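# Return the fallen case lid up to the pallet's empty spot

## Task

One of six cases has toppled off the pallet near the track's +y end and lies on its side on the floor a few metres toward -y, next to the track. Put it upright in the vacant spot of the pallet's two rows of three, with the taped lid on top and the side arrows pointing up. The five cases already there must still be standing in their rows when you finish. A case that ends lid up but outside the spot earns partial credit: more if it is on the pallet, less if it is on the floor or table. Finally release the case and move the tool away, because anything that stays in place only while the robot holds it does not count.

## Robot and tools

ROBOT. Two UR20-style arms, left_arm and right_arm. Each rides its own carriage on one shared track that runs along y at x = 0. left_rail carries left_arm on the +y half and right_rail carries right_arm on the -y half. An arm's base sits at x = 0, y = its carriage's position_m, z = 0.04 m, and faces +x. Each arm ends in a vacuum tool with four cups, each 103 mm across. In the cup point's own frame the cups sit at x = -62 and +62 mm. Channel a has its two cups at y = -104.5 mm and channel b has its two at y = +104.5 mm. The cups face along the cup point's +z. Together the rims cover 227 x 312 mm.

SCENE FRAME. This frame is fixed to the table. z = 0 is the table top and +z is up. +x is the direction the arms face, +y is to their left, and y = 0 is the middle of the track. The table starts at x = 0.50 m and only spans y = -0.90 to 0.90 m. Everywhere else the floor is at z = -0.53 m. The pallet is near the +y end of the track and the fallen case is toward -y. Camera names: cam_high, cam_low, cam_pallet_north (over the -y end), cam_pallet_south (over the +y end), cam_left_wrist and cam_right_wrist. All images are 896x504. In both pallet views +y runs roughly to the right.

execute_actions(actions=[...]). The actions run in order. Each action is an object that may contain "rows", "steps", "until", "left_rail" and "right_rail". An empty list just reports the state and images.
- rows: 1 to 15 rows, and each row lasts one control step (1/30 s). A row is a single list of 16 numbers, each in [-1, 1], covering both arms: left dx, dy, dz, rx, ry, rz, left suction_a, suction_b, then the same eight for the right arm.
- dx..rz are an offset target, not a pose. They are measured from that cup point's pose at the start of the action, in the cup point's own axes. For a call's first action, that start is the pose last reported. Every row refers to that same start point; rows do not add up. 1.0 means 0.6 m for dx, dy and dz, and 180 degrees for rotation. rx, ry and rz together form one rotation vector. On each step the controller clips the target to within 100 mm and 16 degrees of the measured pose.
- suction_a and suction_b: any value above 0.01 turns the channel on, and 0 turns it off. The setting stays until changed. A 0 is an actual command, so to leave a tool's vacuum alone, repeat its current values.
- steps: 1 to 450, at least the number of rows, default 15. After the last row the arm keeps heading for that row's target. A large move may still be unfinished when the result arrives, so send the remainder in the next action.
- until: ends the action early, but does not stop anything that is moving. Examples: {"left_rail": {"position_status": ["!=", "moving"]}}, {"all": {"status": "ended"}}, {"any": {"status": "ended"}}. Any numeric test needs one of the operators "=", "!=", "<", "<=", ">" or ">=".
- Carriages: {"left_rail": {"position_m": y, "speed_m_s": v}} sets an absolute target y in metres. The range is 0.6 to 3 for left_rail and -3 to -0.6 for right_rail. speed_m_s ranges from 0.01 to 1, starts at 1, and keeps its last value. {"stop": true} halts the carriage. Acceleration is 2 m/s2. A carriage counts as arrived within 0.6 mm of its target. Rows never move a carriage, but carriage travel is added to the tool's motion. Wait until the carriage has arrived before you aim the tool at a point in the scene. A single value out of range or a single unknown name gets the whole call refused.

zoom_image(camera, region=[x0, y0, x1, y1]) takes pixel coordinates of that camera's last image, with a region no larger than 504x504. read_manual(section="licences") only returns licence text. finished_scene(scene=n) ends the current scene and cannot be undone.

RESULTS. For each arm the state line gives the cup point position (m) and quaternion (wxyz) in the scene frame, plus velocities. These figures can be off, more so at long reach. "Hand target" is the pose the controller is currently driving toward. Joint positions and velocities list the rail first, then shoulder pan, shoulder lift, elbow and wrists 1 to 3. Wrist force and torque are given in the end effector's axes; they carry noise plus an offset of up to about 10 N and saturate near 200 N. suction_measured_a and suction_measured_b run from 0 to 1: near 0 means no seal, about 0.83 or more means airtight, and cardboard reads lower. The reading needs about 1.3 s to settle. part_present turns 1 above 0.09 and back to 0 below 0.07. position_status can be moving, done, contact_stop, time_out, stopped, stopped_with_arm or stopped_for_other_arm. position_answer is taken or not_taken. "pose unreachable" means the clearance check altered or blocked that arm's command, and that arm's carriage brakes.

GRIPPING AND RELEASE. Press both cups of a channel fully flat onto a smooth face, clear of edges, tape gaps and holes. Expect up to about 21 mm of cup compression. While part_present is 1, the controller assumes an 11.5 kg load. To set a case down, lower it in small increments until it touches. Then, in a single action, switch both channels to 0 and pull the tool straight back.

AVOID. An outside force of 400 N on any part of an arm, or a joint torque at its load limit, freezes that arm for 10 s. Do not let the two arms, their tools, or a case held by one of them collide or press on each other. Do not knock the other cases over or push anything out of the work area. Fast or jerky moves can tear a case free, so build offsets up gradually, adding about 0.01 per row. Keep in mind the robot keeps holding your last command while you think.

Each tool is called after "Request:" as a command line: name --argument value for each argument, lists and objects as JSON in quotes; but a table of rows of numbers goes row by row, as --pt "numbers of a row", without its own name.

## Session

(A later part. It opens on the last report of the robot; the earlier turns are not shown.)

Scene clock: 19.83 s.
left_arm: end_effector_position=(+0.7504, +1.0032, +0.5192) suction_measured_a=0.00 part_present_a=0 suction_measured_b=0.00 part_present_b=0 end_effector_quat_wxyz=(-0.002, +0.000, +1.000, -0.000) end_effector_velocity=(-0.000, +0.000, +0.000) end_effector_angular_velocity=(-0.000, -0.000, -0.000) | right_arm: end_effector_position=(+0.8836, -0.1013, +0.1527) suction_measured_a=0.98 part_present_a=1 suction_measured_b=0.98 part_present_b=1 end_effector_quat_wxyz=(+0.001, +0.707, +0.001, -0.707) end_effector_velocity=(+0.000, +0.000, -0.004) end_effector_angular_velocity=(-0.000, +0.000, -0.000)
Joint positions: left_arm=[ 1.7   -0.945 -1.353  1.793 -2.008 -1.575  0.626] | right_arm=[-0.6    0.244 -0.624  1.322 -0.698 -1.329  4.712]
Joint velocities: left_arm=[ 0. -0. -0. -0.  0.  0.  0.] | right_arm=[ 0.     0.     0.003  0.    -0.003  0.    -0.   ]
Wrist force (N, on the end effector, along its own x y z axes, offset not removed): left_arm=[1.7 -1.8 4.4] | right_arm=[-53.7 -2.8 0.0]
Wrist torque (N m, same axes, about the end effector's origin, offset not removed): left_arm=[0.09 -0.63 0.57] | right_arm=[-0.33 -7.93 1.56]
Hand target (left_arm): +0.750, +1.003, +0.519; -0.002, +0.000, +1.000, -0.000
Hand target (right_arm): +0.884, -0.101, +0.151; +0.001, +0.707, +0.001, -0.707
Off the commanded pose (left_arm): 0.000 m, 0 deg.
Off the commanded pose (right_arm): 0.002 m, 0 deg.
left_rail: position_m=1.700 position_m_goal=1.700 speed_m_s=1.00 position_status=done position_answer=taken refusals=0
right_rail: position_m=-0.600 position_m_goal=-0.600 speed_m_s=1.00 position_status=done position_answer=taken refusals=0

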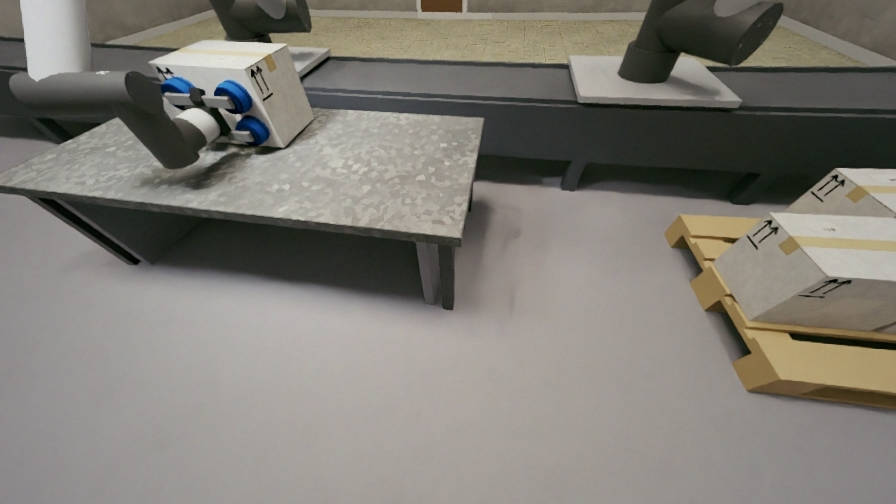

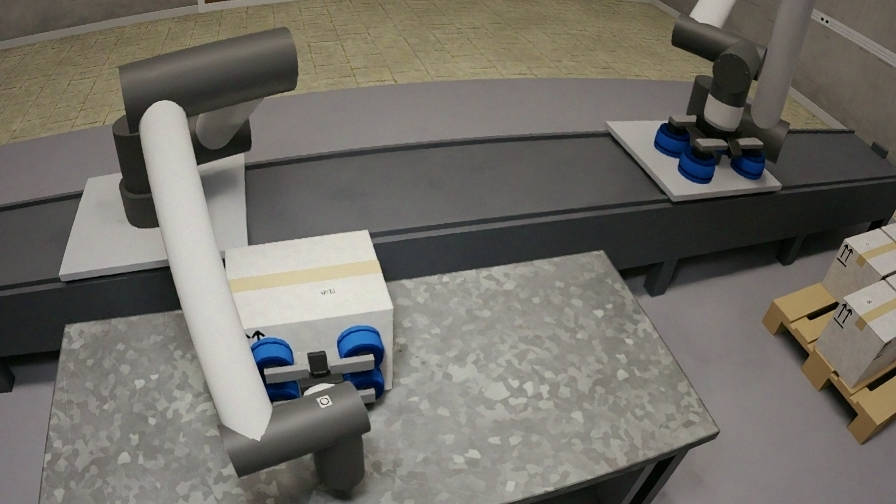

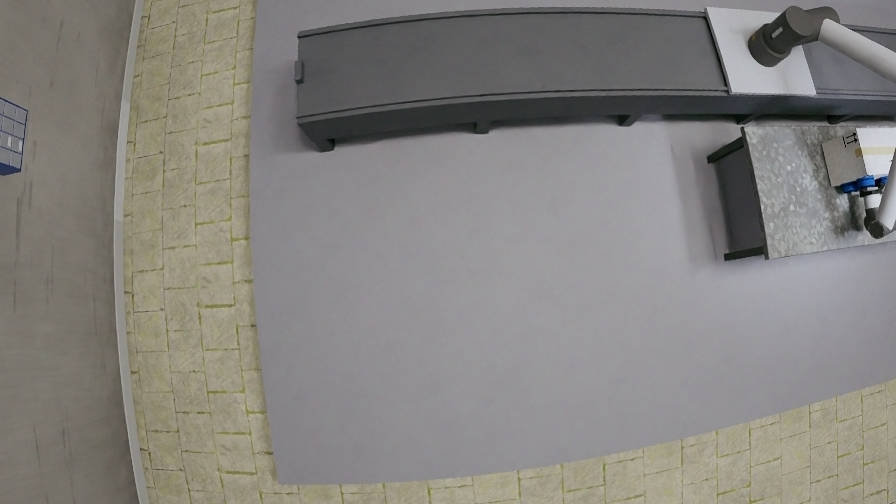

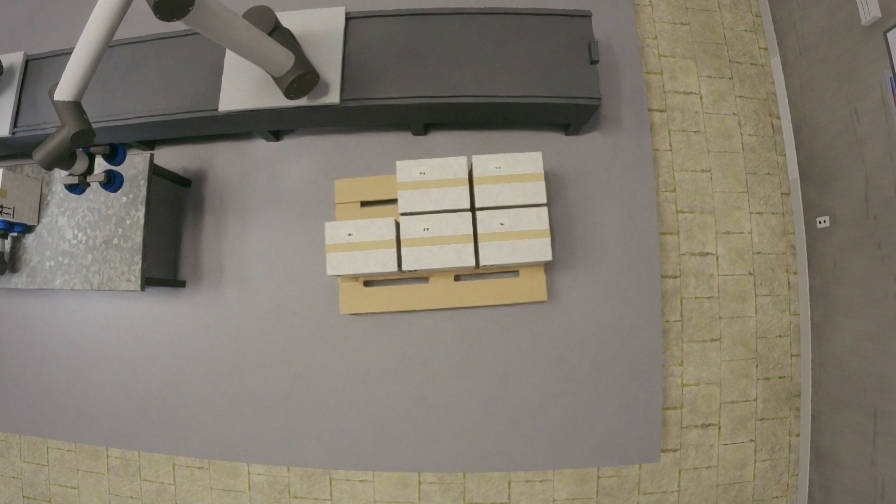

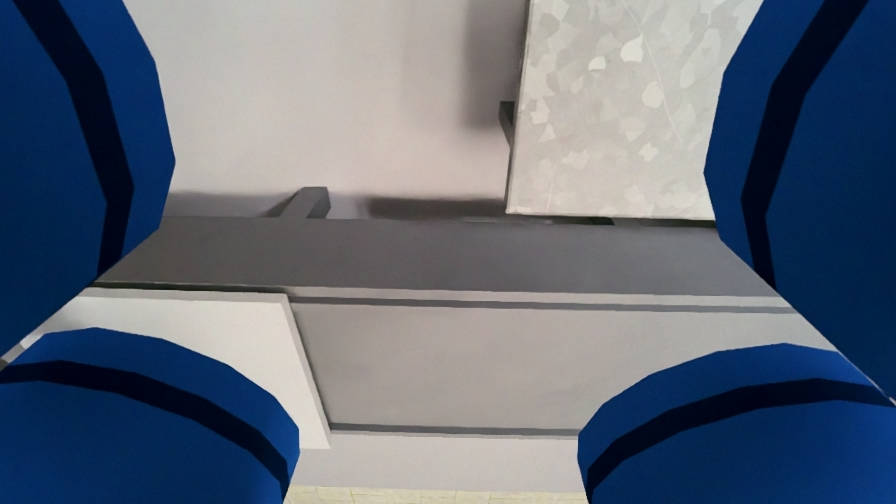

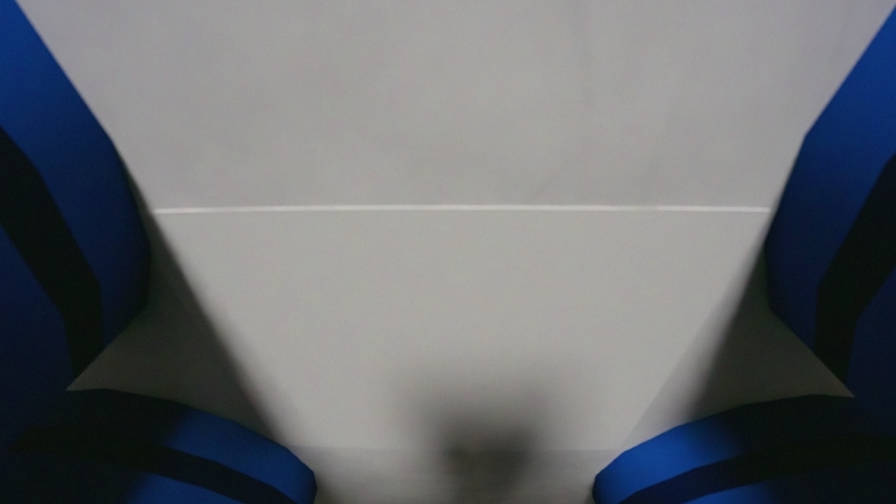

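Request:
execute_actions --actions '[{"rows":[[0,0,0,0,0,0,0,0,0.0047,0,0,0,0,0,1,1]],"steps":1}]'

Scene clock: 20.13 s.
left_arm: end_effector_position=(+0.7504, +1.0032, +0.5192) suction_measured_a=0.00 part_present_a=0 suction_measured_b=0.00 part_present_b=0 end_effector_quat_wxyz=(-0.002, +0.000, +1.000, -0.000) end_effector_velocity=(-0.000, +0.000, +0.000) end_effector_angular_velocity=(-0.000, -0.000, -0.000) | right_arm: end_effector_position=(+0.8835, -0.1013, +0.1512) suction_measured_a=0.98 part_present_a=1 suction_measured_b=0.98 part_present_b=1 end_effector_quat_wxyz=(+0.001, +0.707, +0.001, -0.707) end_effector_velocity=(+0.000, +0.000, -0.003) end_effector_angular_velocity=(-0.000, +0.000, +0.000)
Joint positions: left_arm=[ 1.7   -0.945 -1.353  1.793 -2.008 -1.575  0.626] | right_arm=[-0.6    0.244 -0.623  1.322 -0.699 -1.329  4.712]
Joint velocities: left_arm=[ 0.  0. -0. -0.  0. -0.  0.] | right_arm=[ 0.    -0.     0.002  0.    -0.003 -0.    -0.   ]
Wrist force (N, on the end effector, along its own x y z axes, offset not removed): left_arm=[4.4 -2.5 6.1] | right_arm=[-53.5 1.2 1.8]
Wrist torque (N m, same axes, about the end effector's origin, offset not removed): left_arm=[-0.05 -1.02 0.60] | right_arm=[0.29 -7.97 1.56]
Hand target (left_arm): +0.750, +1.003, +0.519; -0.002, +0.000, +1.000, -0.000
Hand target (right_arm): +0.884, -0.101, +0.150; +0.001, +0.707, +0.001, -0.707
Off the commanded pose (left_arm): 0.000 m, 0 deg.
Off the commanded pose (right_arm): 0.001 m, 0 deg.
left_rail: position_m=1.700 position_m_goal=1.700 speed_m_s=1.00 position_status=done position_answer=taken refusals=0
right_rail: position_m=-0.600 position_m_goal=-0.600 speed_m_s=1.00 position_status=done position_answer=taken refusals=0

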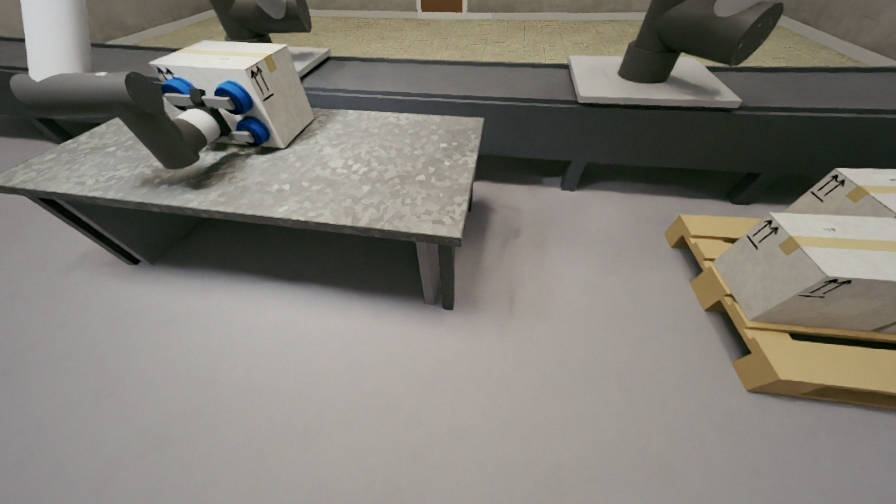

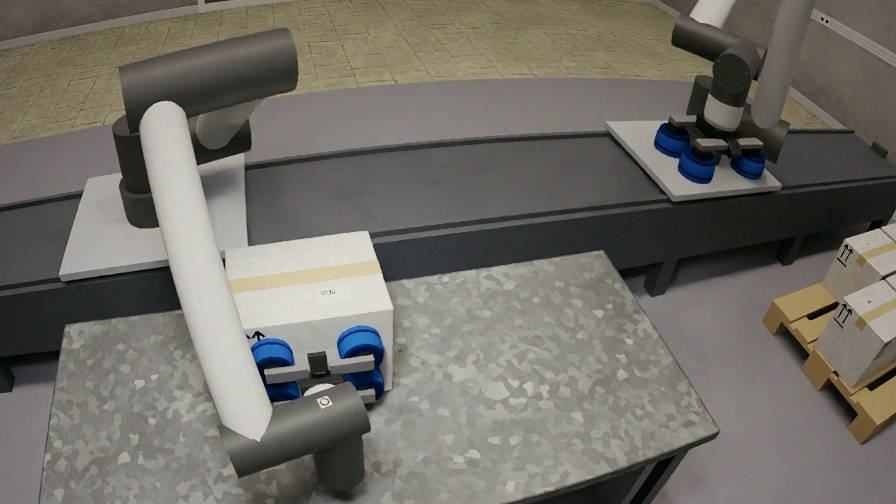

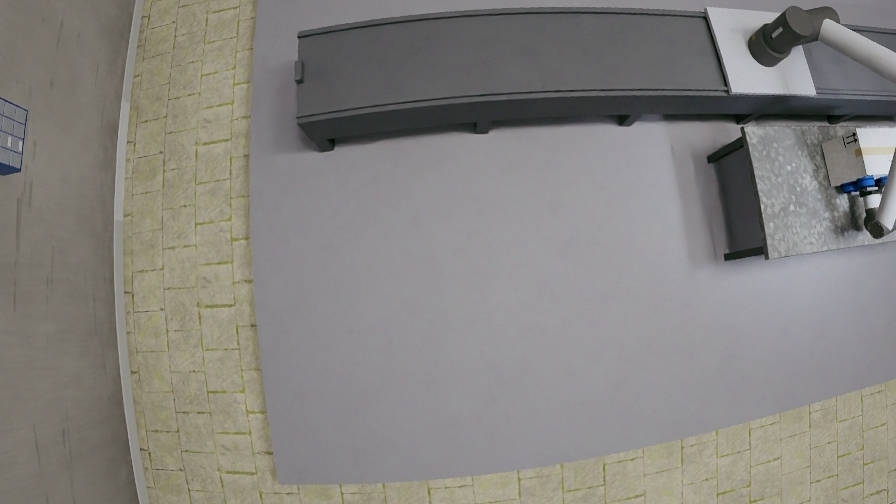

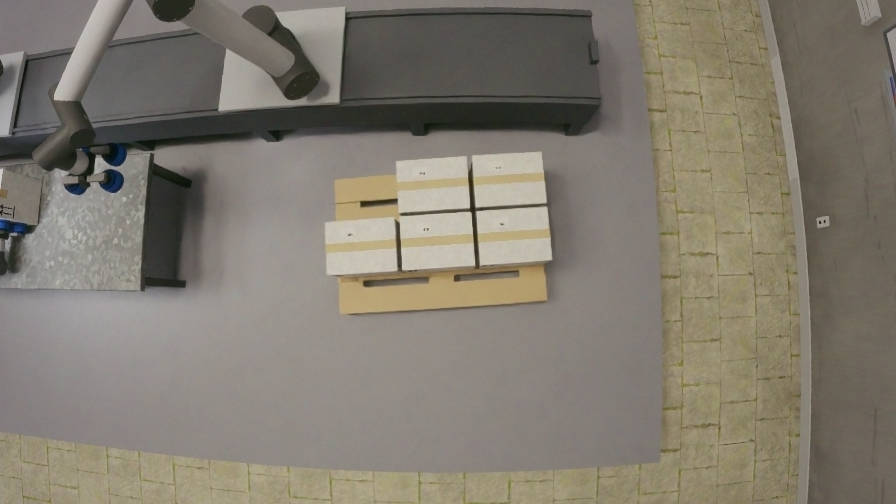

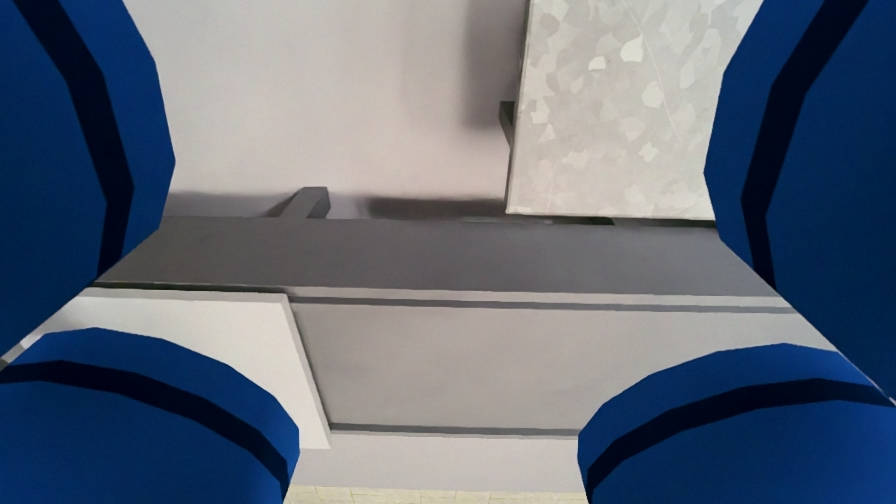

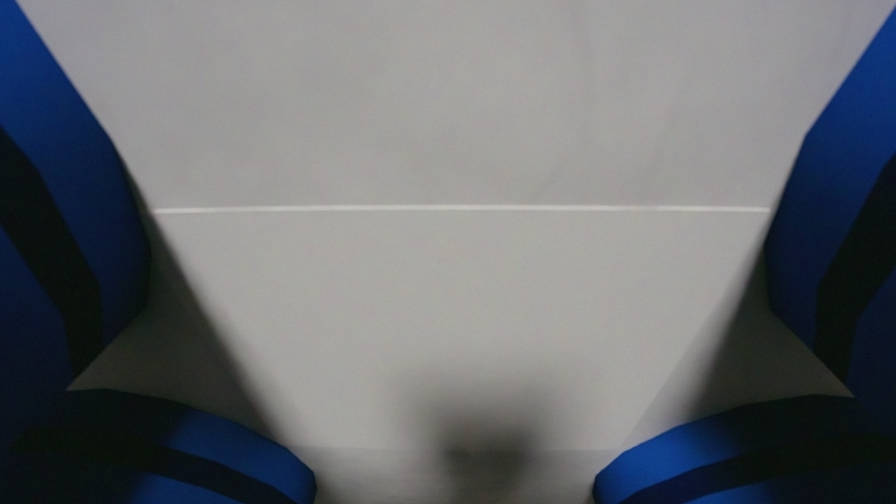

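Request:
execute_actions --actions '[]'

Scene clock: 21.30 s.
left_arm: end_effector_position=(+0.7504, +1.0032, +0.5192) suction_measured_a=0.00 part_present_a=0 suction_measured_b=0.00 part_present_b=0 end_effector_quat_wxyz=(-0.002, +0.000, +1.000, -0.000) end_effector_velocity=(+0.000, -0.000, -0.000) end_effector_angular_velocity=(+0.000, +0.000, -0.000) | right_arm: end_effector_position=(+0.8836, -0.1013, +0.1499) suction_measured_a=0.98 part_present_a=1 suction_measured_b=0.98 part_present_b=1 end_effector_quat_wxyz=(+0.001, +0.707, +0.001, -0.707) end_effector_velocity=(-0.000, -0.000, -0.000) end_effector_angular_velocity=(-0.000, +0.000, -0.000)
Joint positions: left_arm=[ 1.7   -0.945 -1.353  1.793 -2.008 -1.575  0.626] | right_arm=[-0.6    0.244 -0.622  1.322 -0.7   -1.329  4.712]
Joint velocities: left_arm=[ 0.  0.  0. -0.  0. -0.  0.] | right_arm=[ 0. -0.  0.  0. -0.  0. -0.]
Wrist force (N, on the end effector, along its own x y z axes, offset not removed): left_arm=[3.3 0.7 3.6] | right_arm=[-53.7 0.6 1.2]
Wrist torque (N m, same axes, about the end effector's origin, offset not removed): left_arm=[0.48 -0.78 0.70] | right_arm=[0.09 -7.91 1.58]
Hand target (left_arm): +0.750, +1.003, +0.519; -0.002, +0.000, +1.000, -0.000
Hand target (right_arm): +0.884, -0.101, +0.150; +0.001, +0.707, +0.001, -0.707
Off the commanded pose (left_arm): 0.000 m, 0 deg.
Off the commanded pose (right_arm): 0.000 m, 0 deg.
left_rail: position_m=1.700 position_m_goal=1.700 speed_m_s=1.00 position_status=done position_answer=taken refusals=0
right_rail: position_m=-0.600 position_m_goal=-0.600 speed_m_s=1.00 position_status=done position_answer=taken refusals=0

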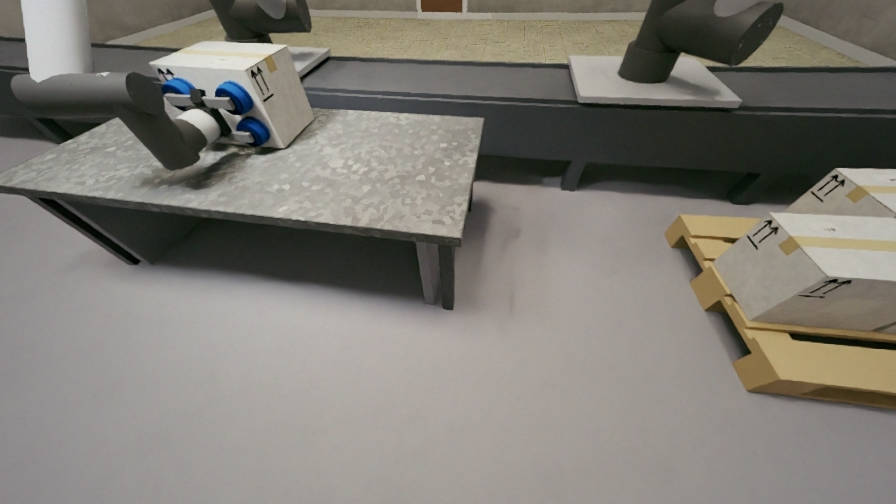

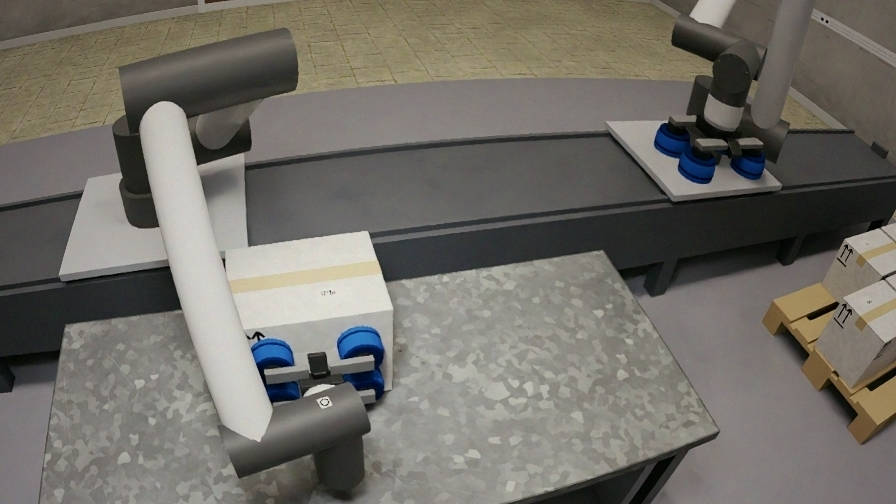

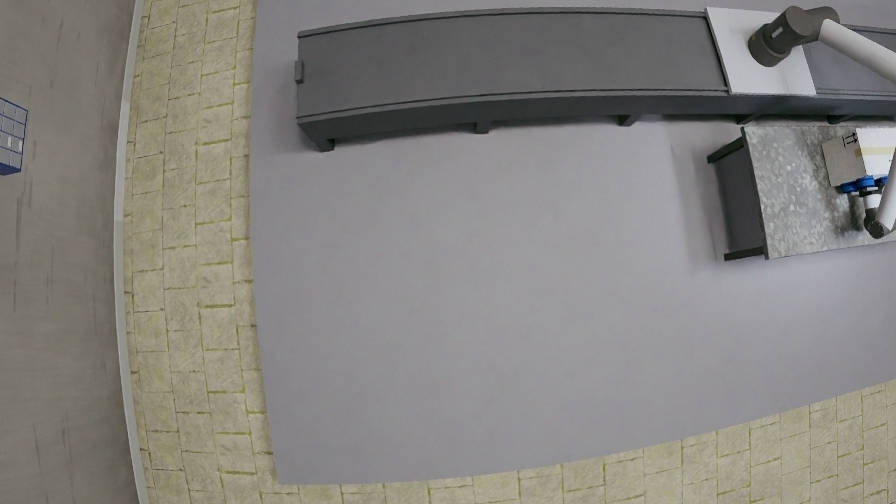

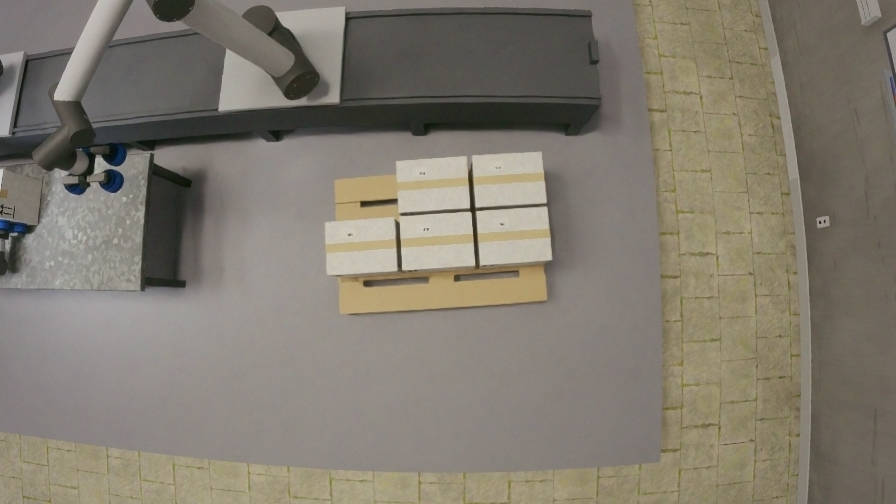

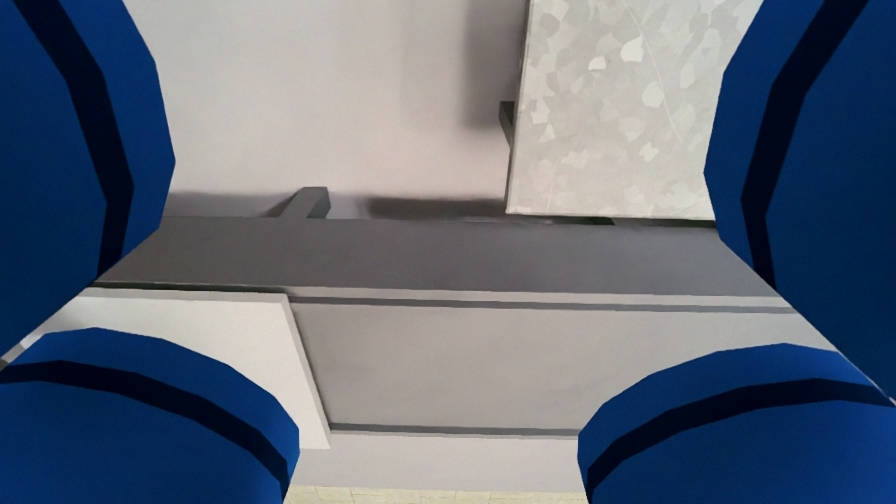

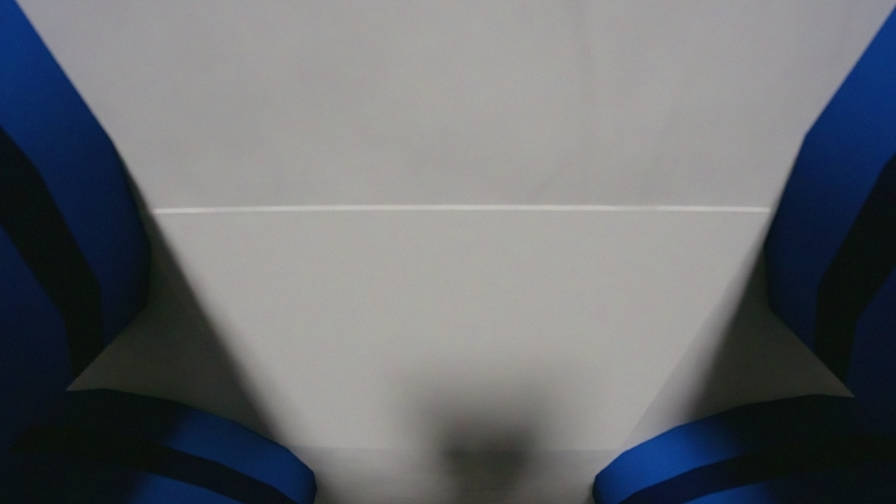

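Request:
execute_actions --actions '[{"rows":[[0,0,0,0,0,0,0,0,0.0025,0,0,0,0,0,1,1]],"steps":1}]'

Request:
zoom_image --camera "cam_high" --region '[200, 60, 330, 170]'

Scene clock: 21.50 s.
left_arm: end_effector_position=(+0.7504, +1.0032, +0.5192) suction_measured_a=0.00 part_present_a=0 suction_measured_b=0.00 part_present_b=0 end_effector_quat_wxyz=(-0.002, +0.000, +1.000, -0.000) end_effector_velocity=(-0.000, +0.000, +0.000) end_effector_angular_velocity=(-0.000, -0.000, -0.000) | right_arm: end_effector_position=(+0.8836, -0.1013, +0.1499) suction_measured_a=0.98 part_present_a=1 suction_measured_b=0.98 part_present_b=1 end_effector_quat_wxyz=(+0.001, +0.707, +0.001, -0.707) end_effector_velocity=(+0.000, +0.000, -0.002) end_effector_angular_velocity=(-0.000, +0.000, -0.000)
Joint positions: left_arm=[ 1.7   -0.945 -1.353  1.793 -2.008 -1.575  0.626] | right_arm=[-0.6    0.244 -0.622  1.322 -0.7   -1.329  4.712]
Joint velocities: left_arm=[ 0. -0. -0.  0. -0.  0.  0.] | right_arm=[ 0.    -0.     0.002  0.    -0.002  0.     0.   ]
Wrist force (N, on the end effector, along its own x y z axes, offset not removed): left_arm=[3.9 -3.3 4.5] | right_arm=[-51.6 -0.4 0.1]
Wrist torque (N m, same axes, about the end effector's origin, offset not removed): left_arm=[-0.20 -0.90 0.60] | right_arm=[0.12 -8.27 1.58]
Hand target (left_arm): +0.750, +1.003, +0.519; -0.002, +0.000, +1.000, -0.000
Hand target (right_arm): +0.884, -0.101, +0.148; +0.001, +0.707, +0.001, -0.707
Off the commanded pose (left_arm): 0.000 m, 0 deg.
Off the commanded pose (right_arm): 0.001 m, 0 deg.
left_rail: position_m=1.700 position_m_goal=1.700 speed_m_s=1.00 position_status=done position_answer=taken refusals=0
right_rail: position_m=-0.600 position_m_goal=-0.600 speed_m_s=1.00 position_status=done position_answer=taken refusals=0

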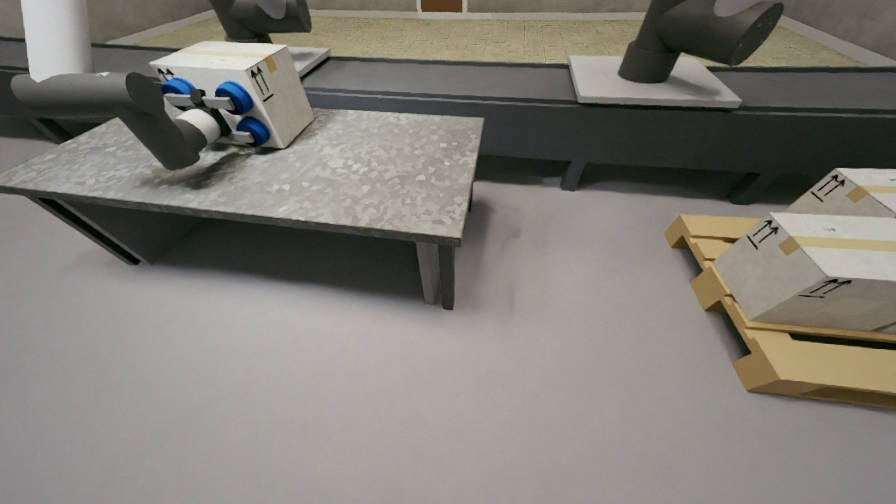

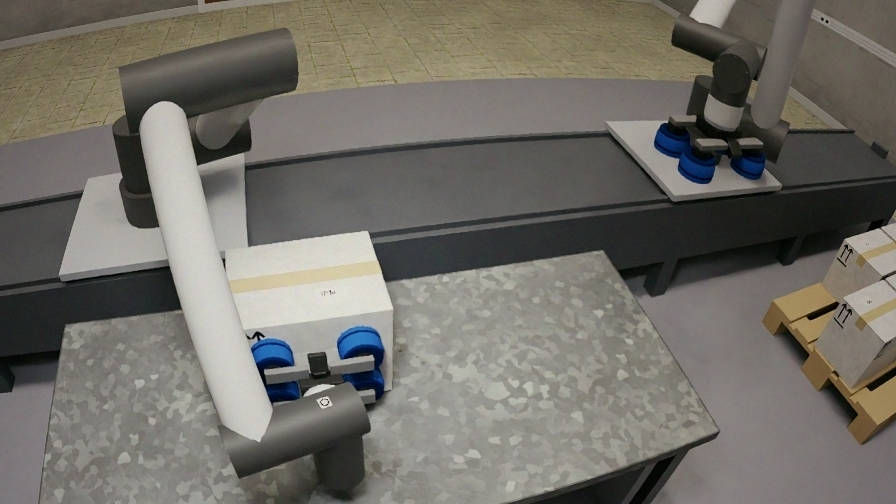

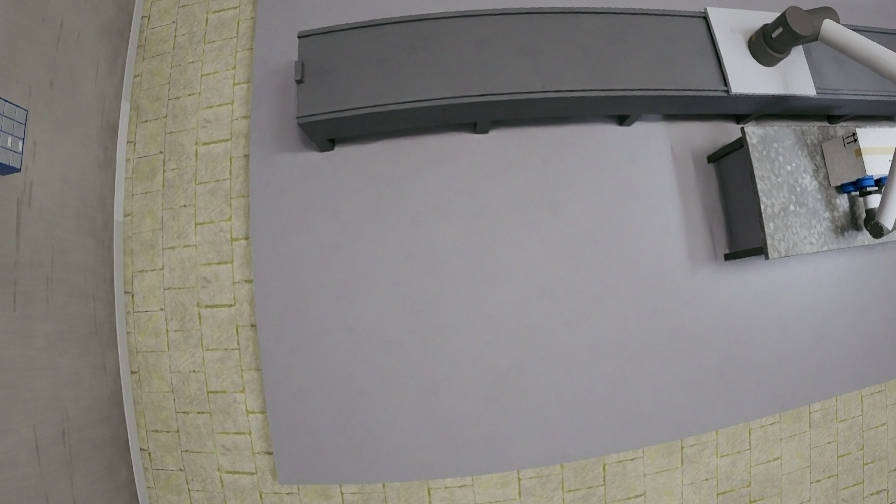

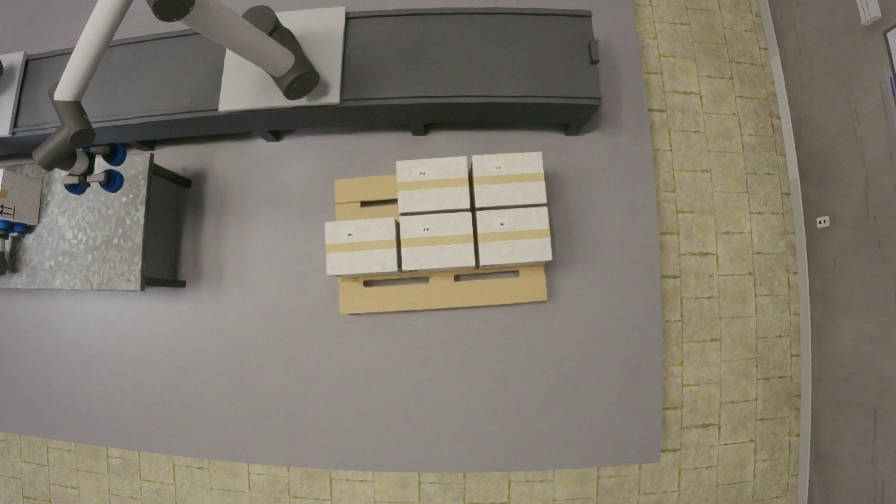

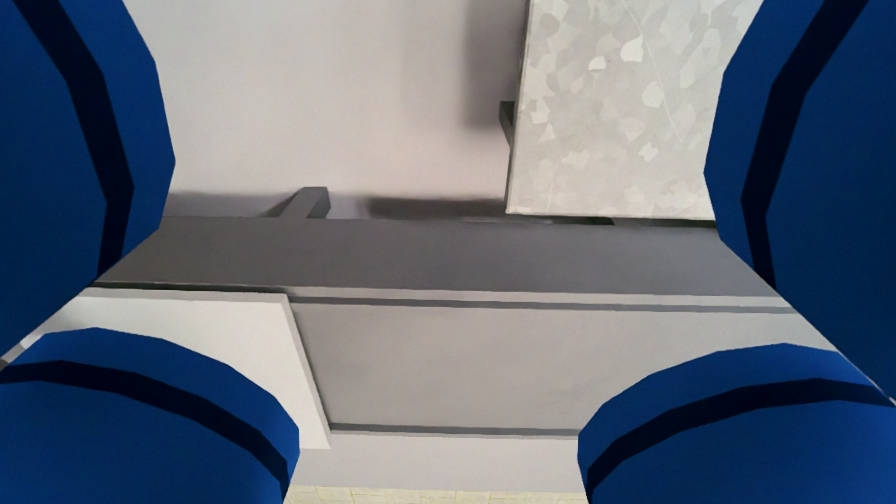

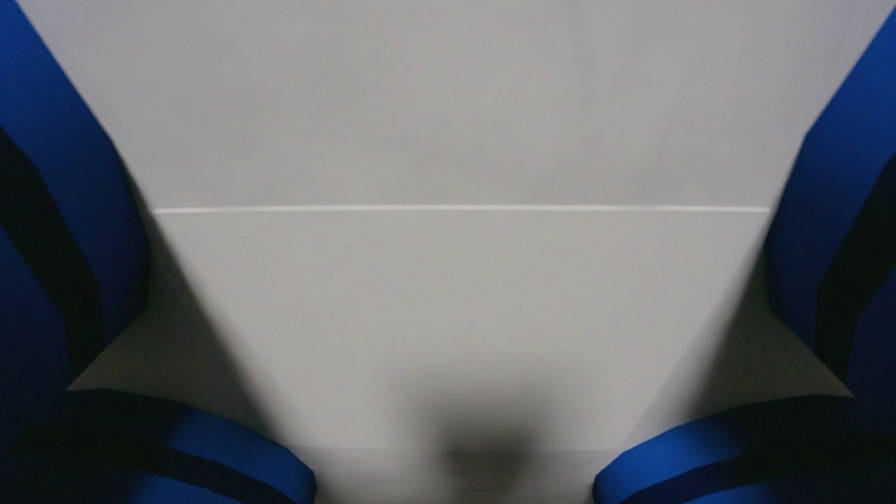

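Region (200, 60, 330, 170) of cam_high's 896x504 image, scaled by 3.877, with more detail than that image has; it fills the top 426 rows of this view, and the rest is white.

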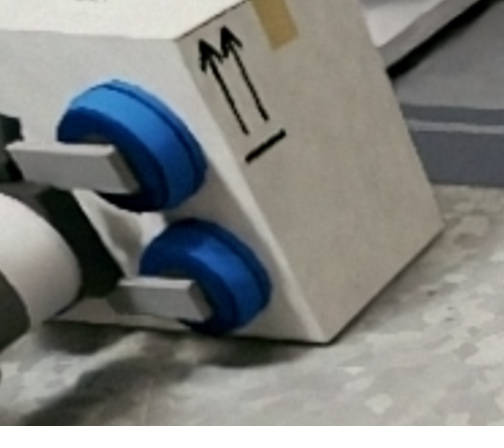

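Request:
execute_actions --actions '[]'

Scene clock: 21.77 s.
left_arm: end_effector_position=(+0.7504, +1.0032, +0.5192) suction_measured_a=0.00 part_present_a=0 suction_measured_b=0.00 part_present_b=0 end_effector_quat_wxyz=(-0.002, +0.000, +1.000, -0.000) end_effector_velocity=(-0.000, +0.000, -0.000) end_effector_angular_velocity=(+0.000, +0.000, +0.000) | right_arm: end_effector_position=(+0.8836, -0.1013, +0.1486) suction_measured_a=0.98 part_present_a=1 suction_measured_b=0.98 part_present_b=1 end_effector_quat_wxyz=(+0.001, +0.707, +0.001, -0.707) end_effector_velocity=(+0.000, +0.000, -0.002) end_effector_angular_velocity=(-0.000, +0.000, +0.000)
Joint positions: left_arm=[ 1.7   -0.945 -1.353  1.793 -2.008 -1.575  0.626] | right_arm=[-0.6    0.244 -0.621  1.322 -0.701 -1.329  4.712]
Joint velocities: left_arm=[ 0. -0. -0.  0. -0.  0. -0.] | right_arm=[ 0.    -0.     0.001  0.    -0.001 -0.    -0.   ]
Wrist force (N, on the end effector, along its own x y z axes, offset not removed): left_arm=[1.9 -2.4 3.1] | right_arm=[-54.7 -0.8 -2.6]
Wrist torque (N m, same axes, about the end effector's origin, offset not removed): left_arm=[0.05 -0.70 0.68] | right_arm=[-0.02 -7.80 1.48]
Hand target (left_arm): +0.750, +1.003, +0.519; -0.002, +0.000, +1.000, -0.000
Hand target (right_arm): +0.884, -0.101, +0.148; +0.001, +0.707, +0.001, -0.707
Off the commanded pose (left_arm): 0.000 m, 0 deg.
Off the commanded pose (right_arm): 0.000 m, 0 deg.
left_rail: position_m=1.700 position_m_goal=1.700 speed_m_s=1.00 position_status=done position_answer=taken refusals=0
right_rail: position_m=-0.600 position_m_goal=-0.600 speed_m_s=1.00 position_status=done position_answer=taken refusals=0

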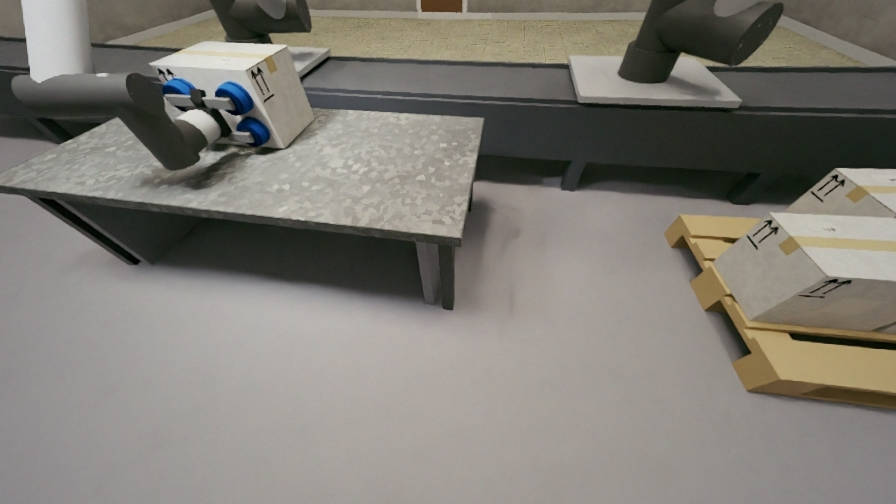

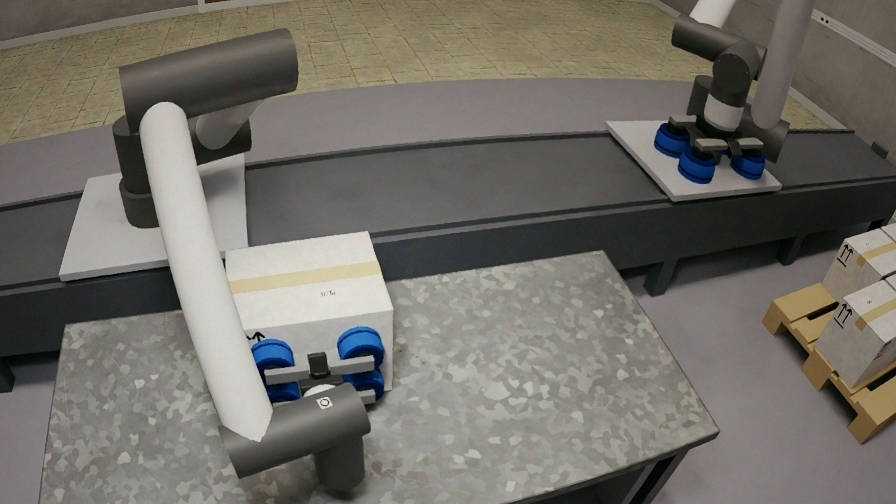

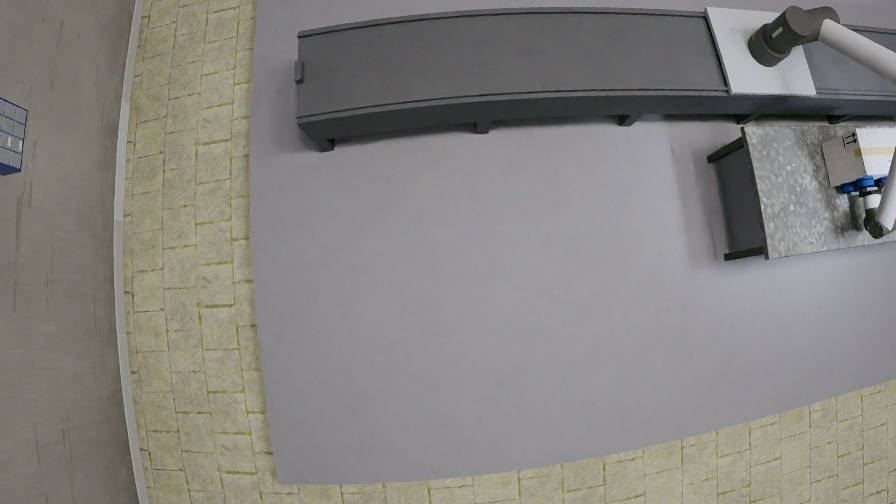

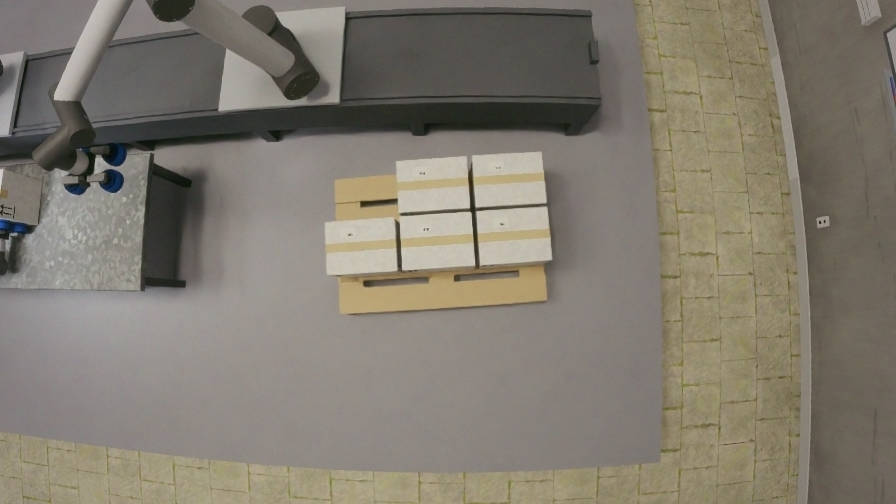

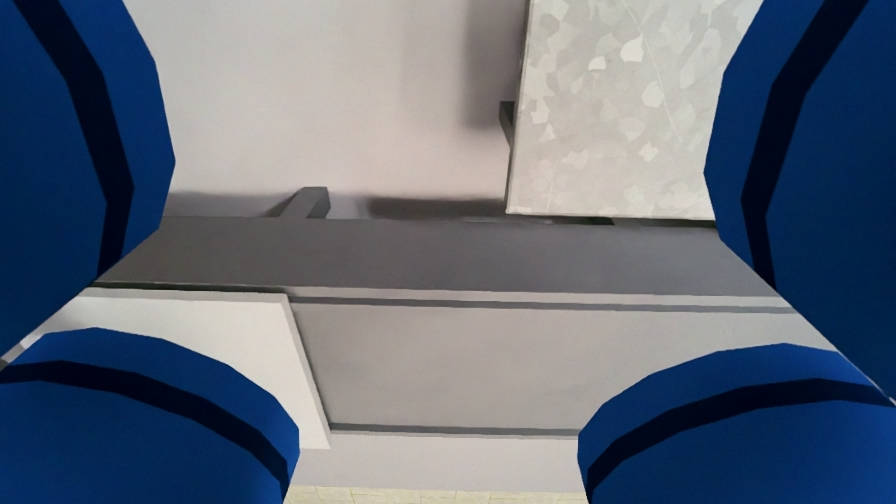

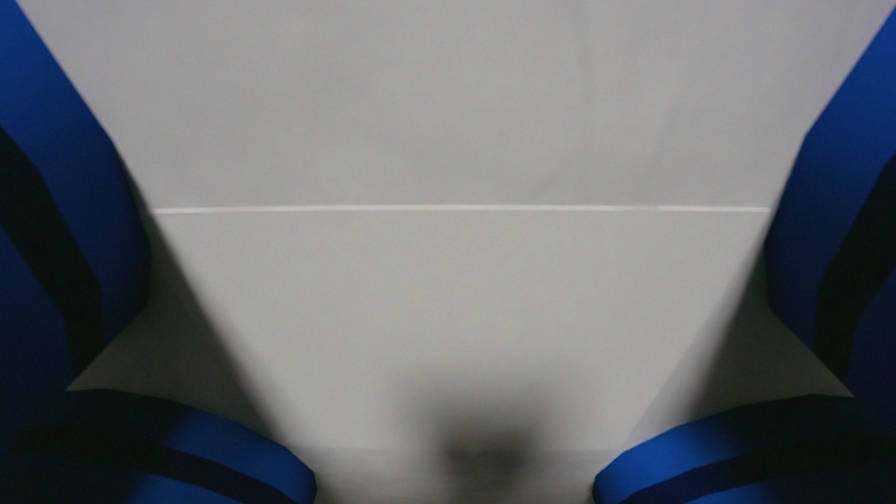

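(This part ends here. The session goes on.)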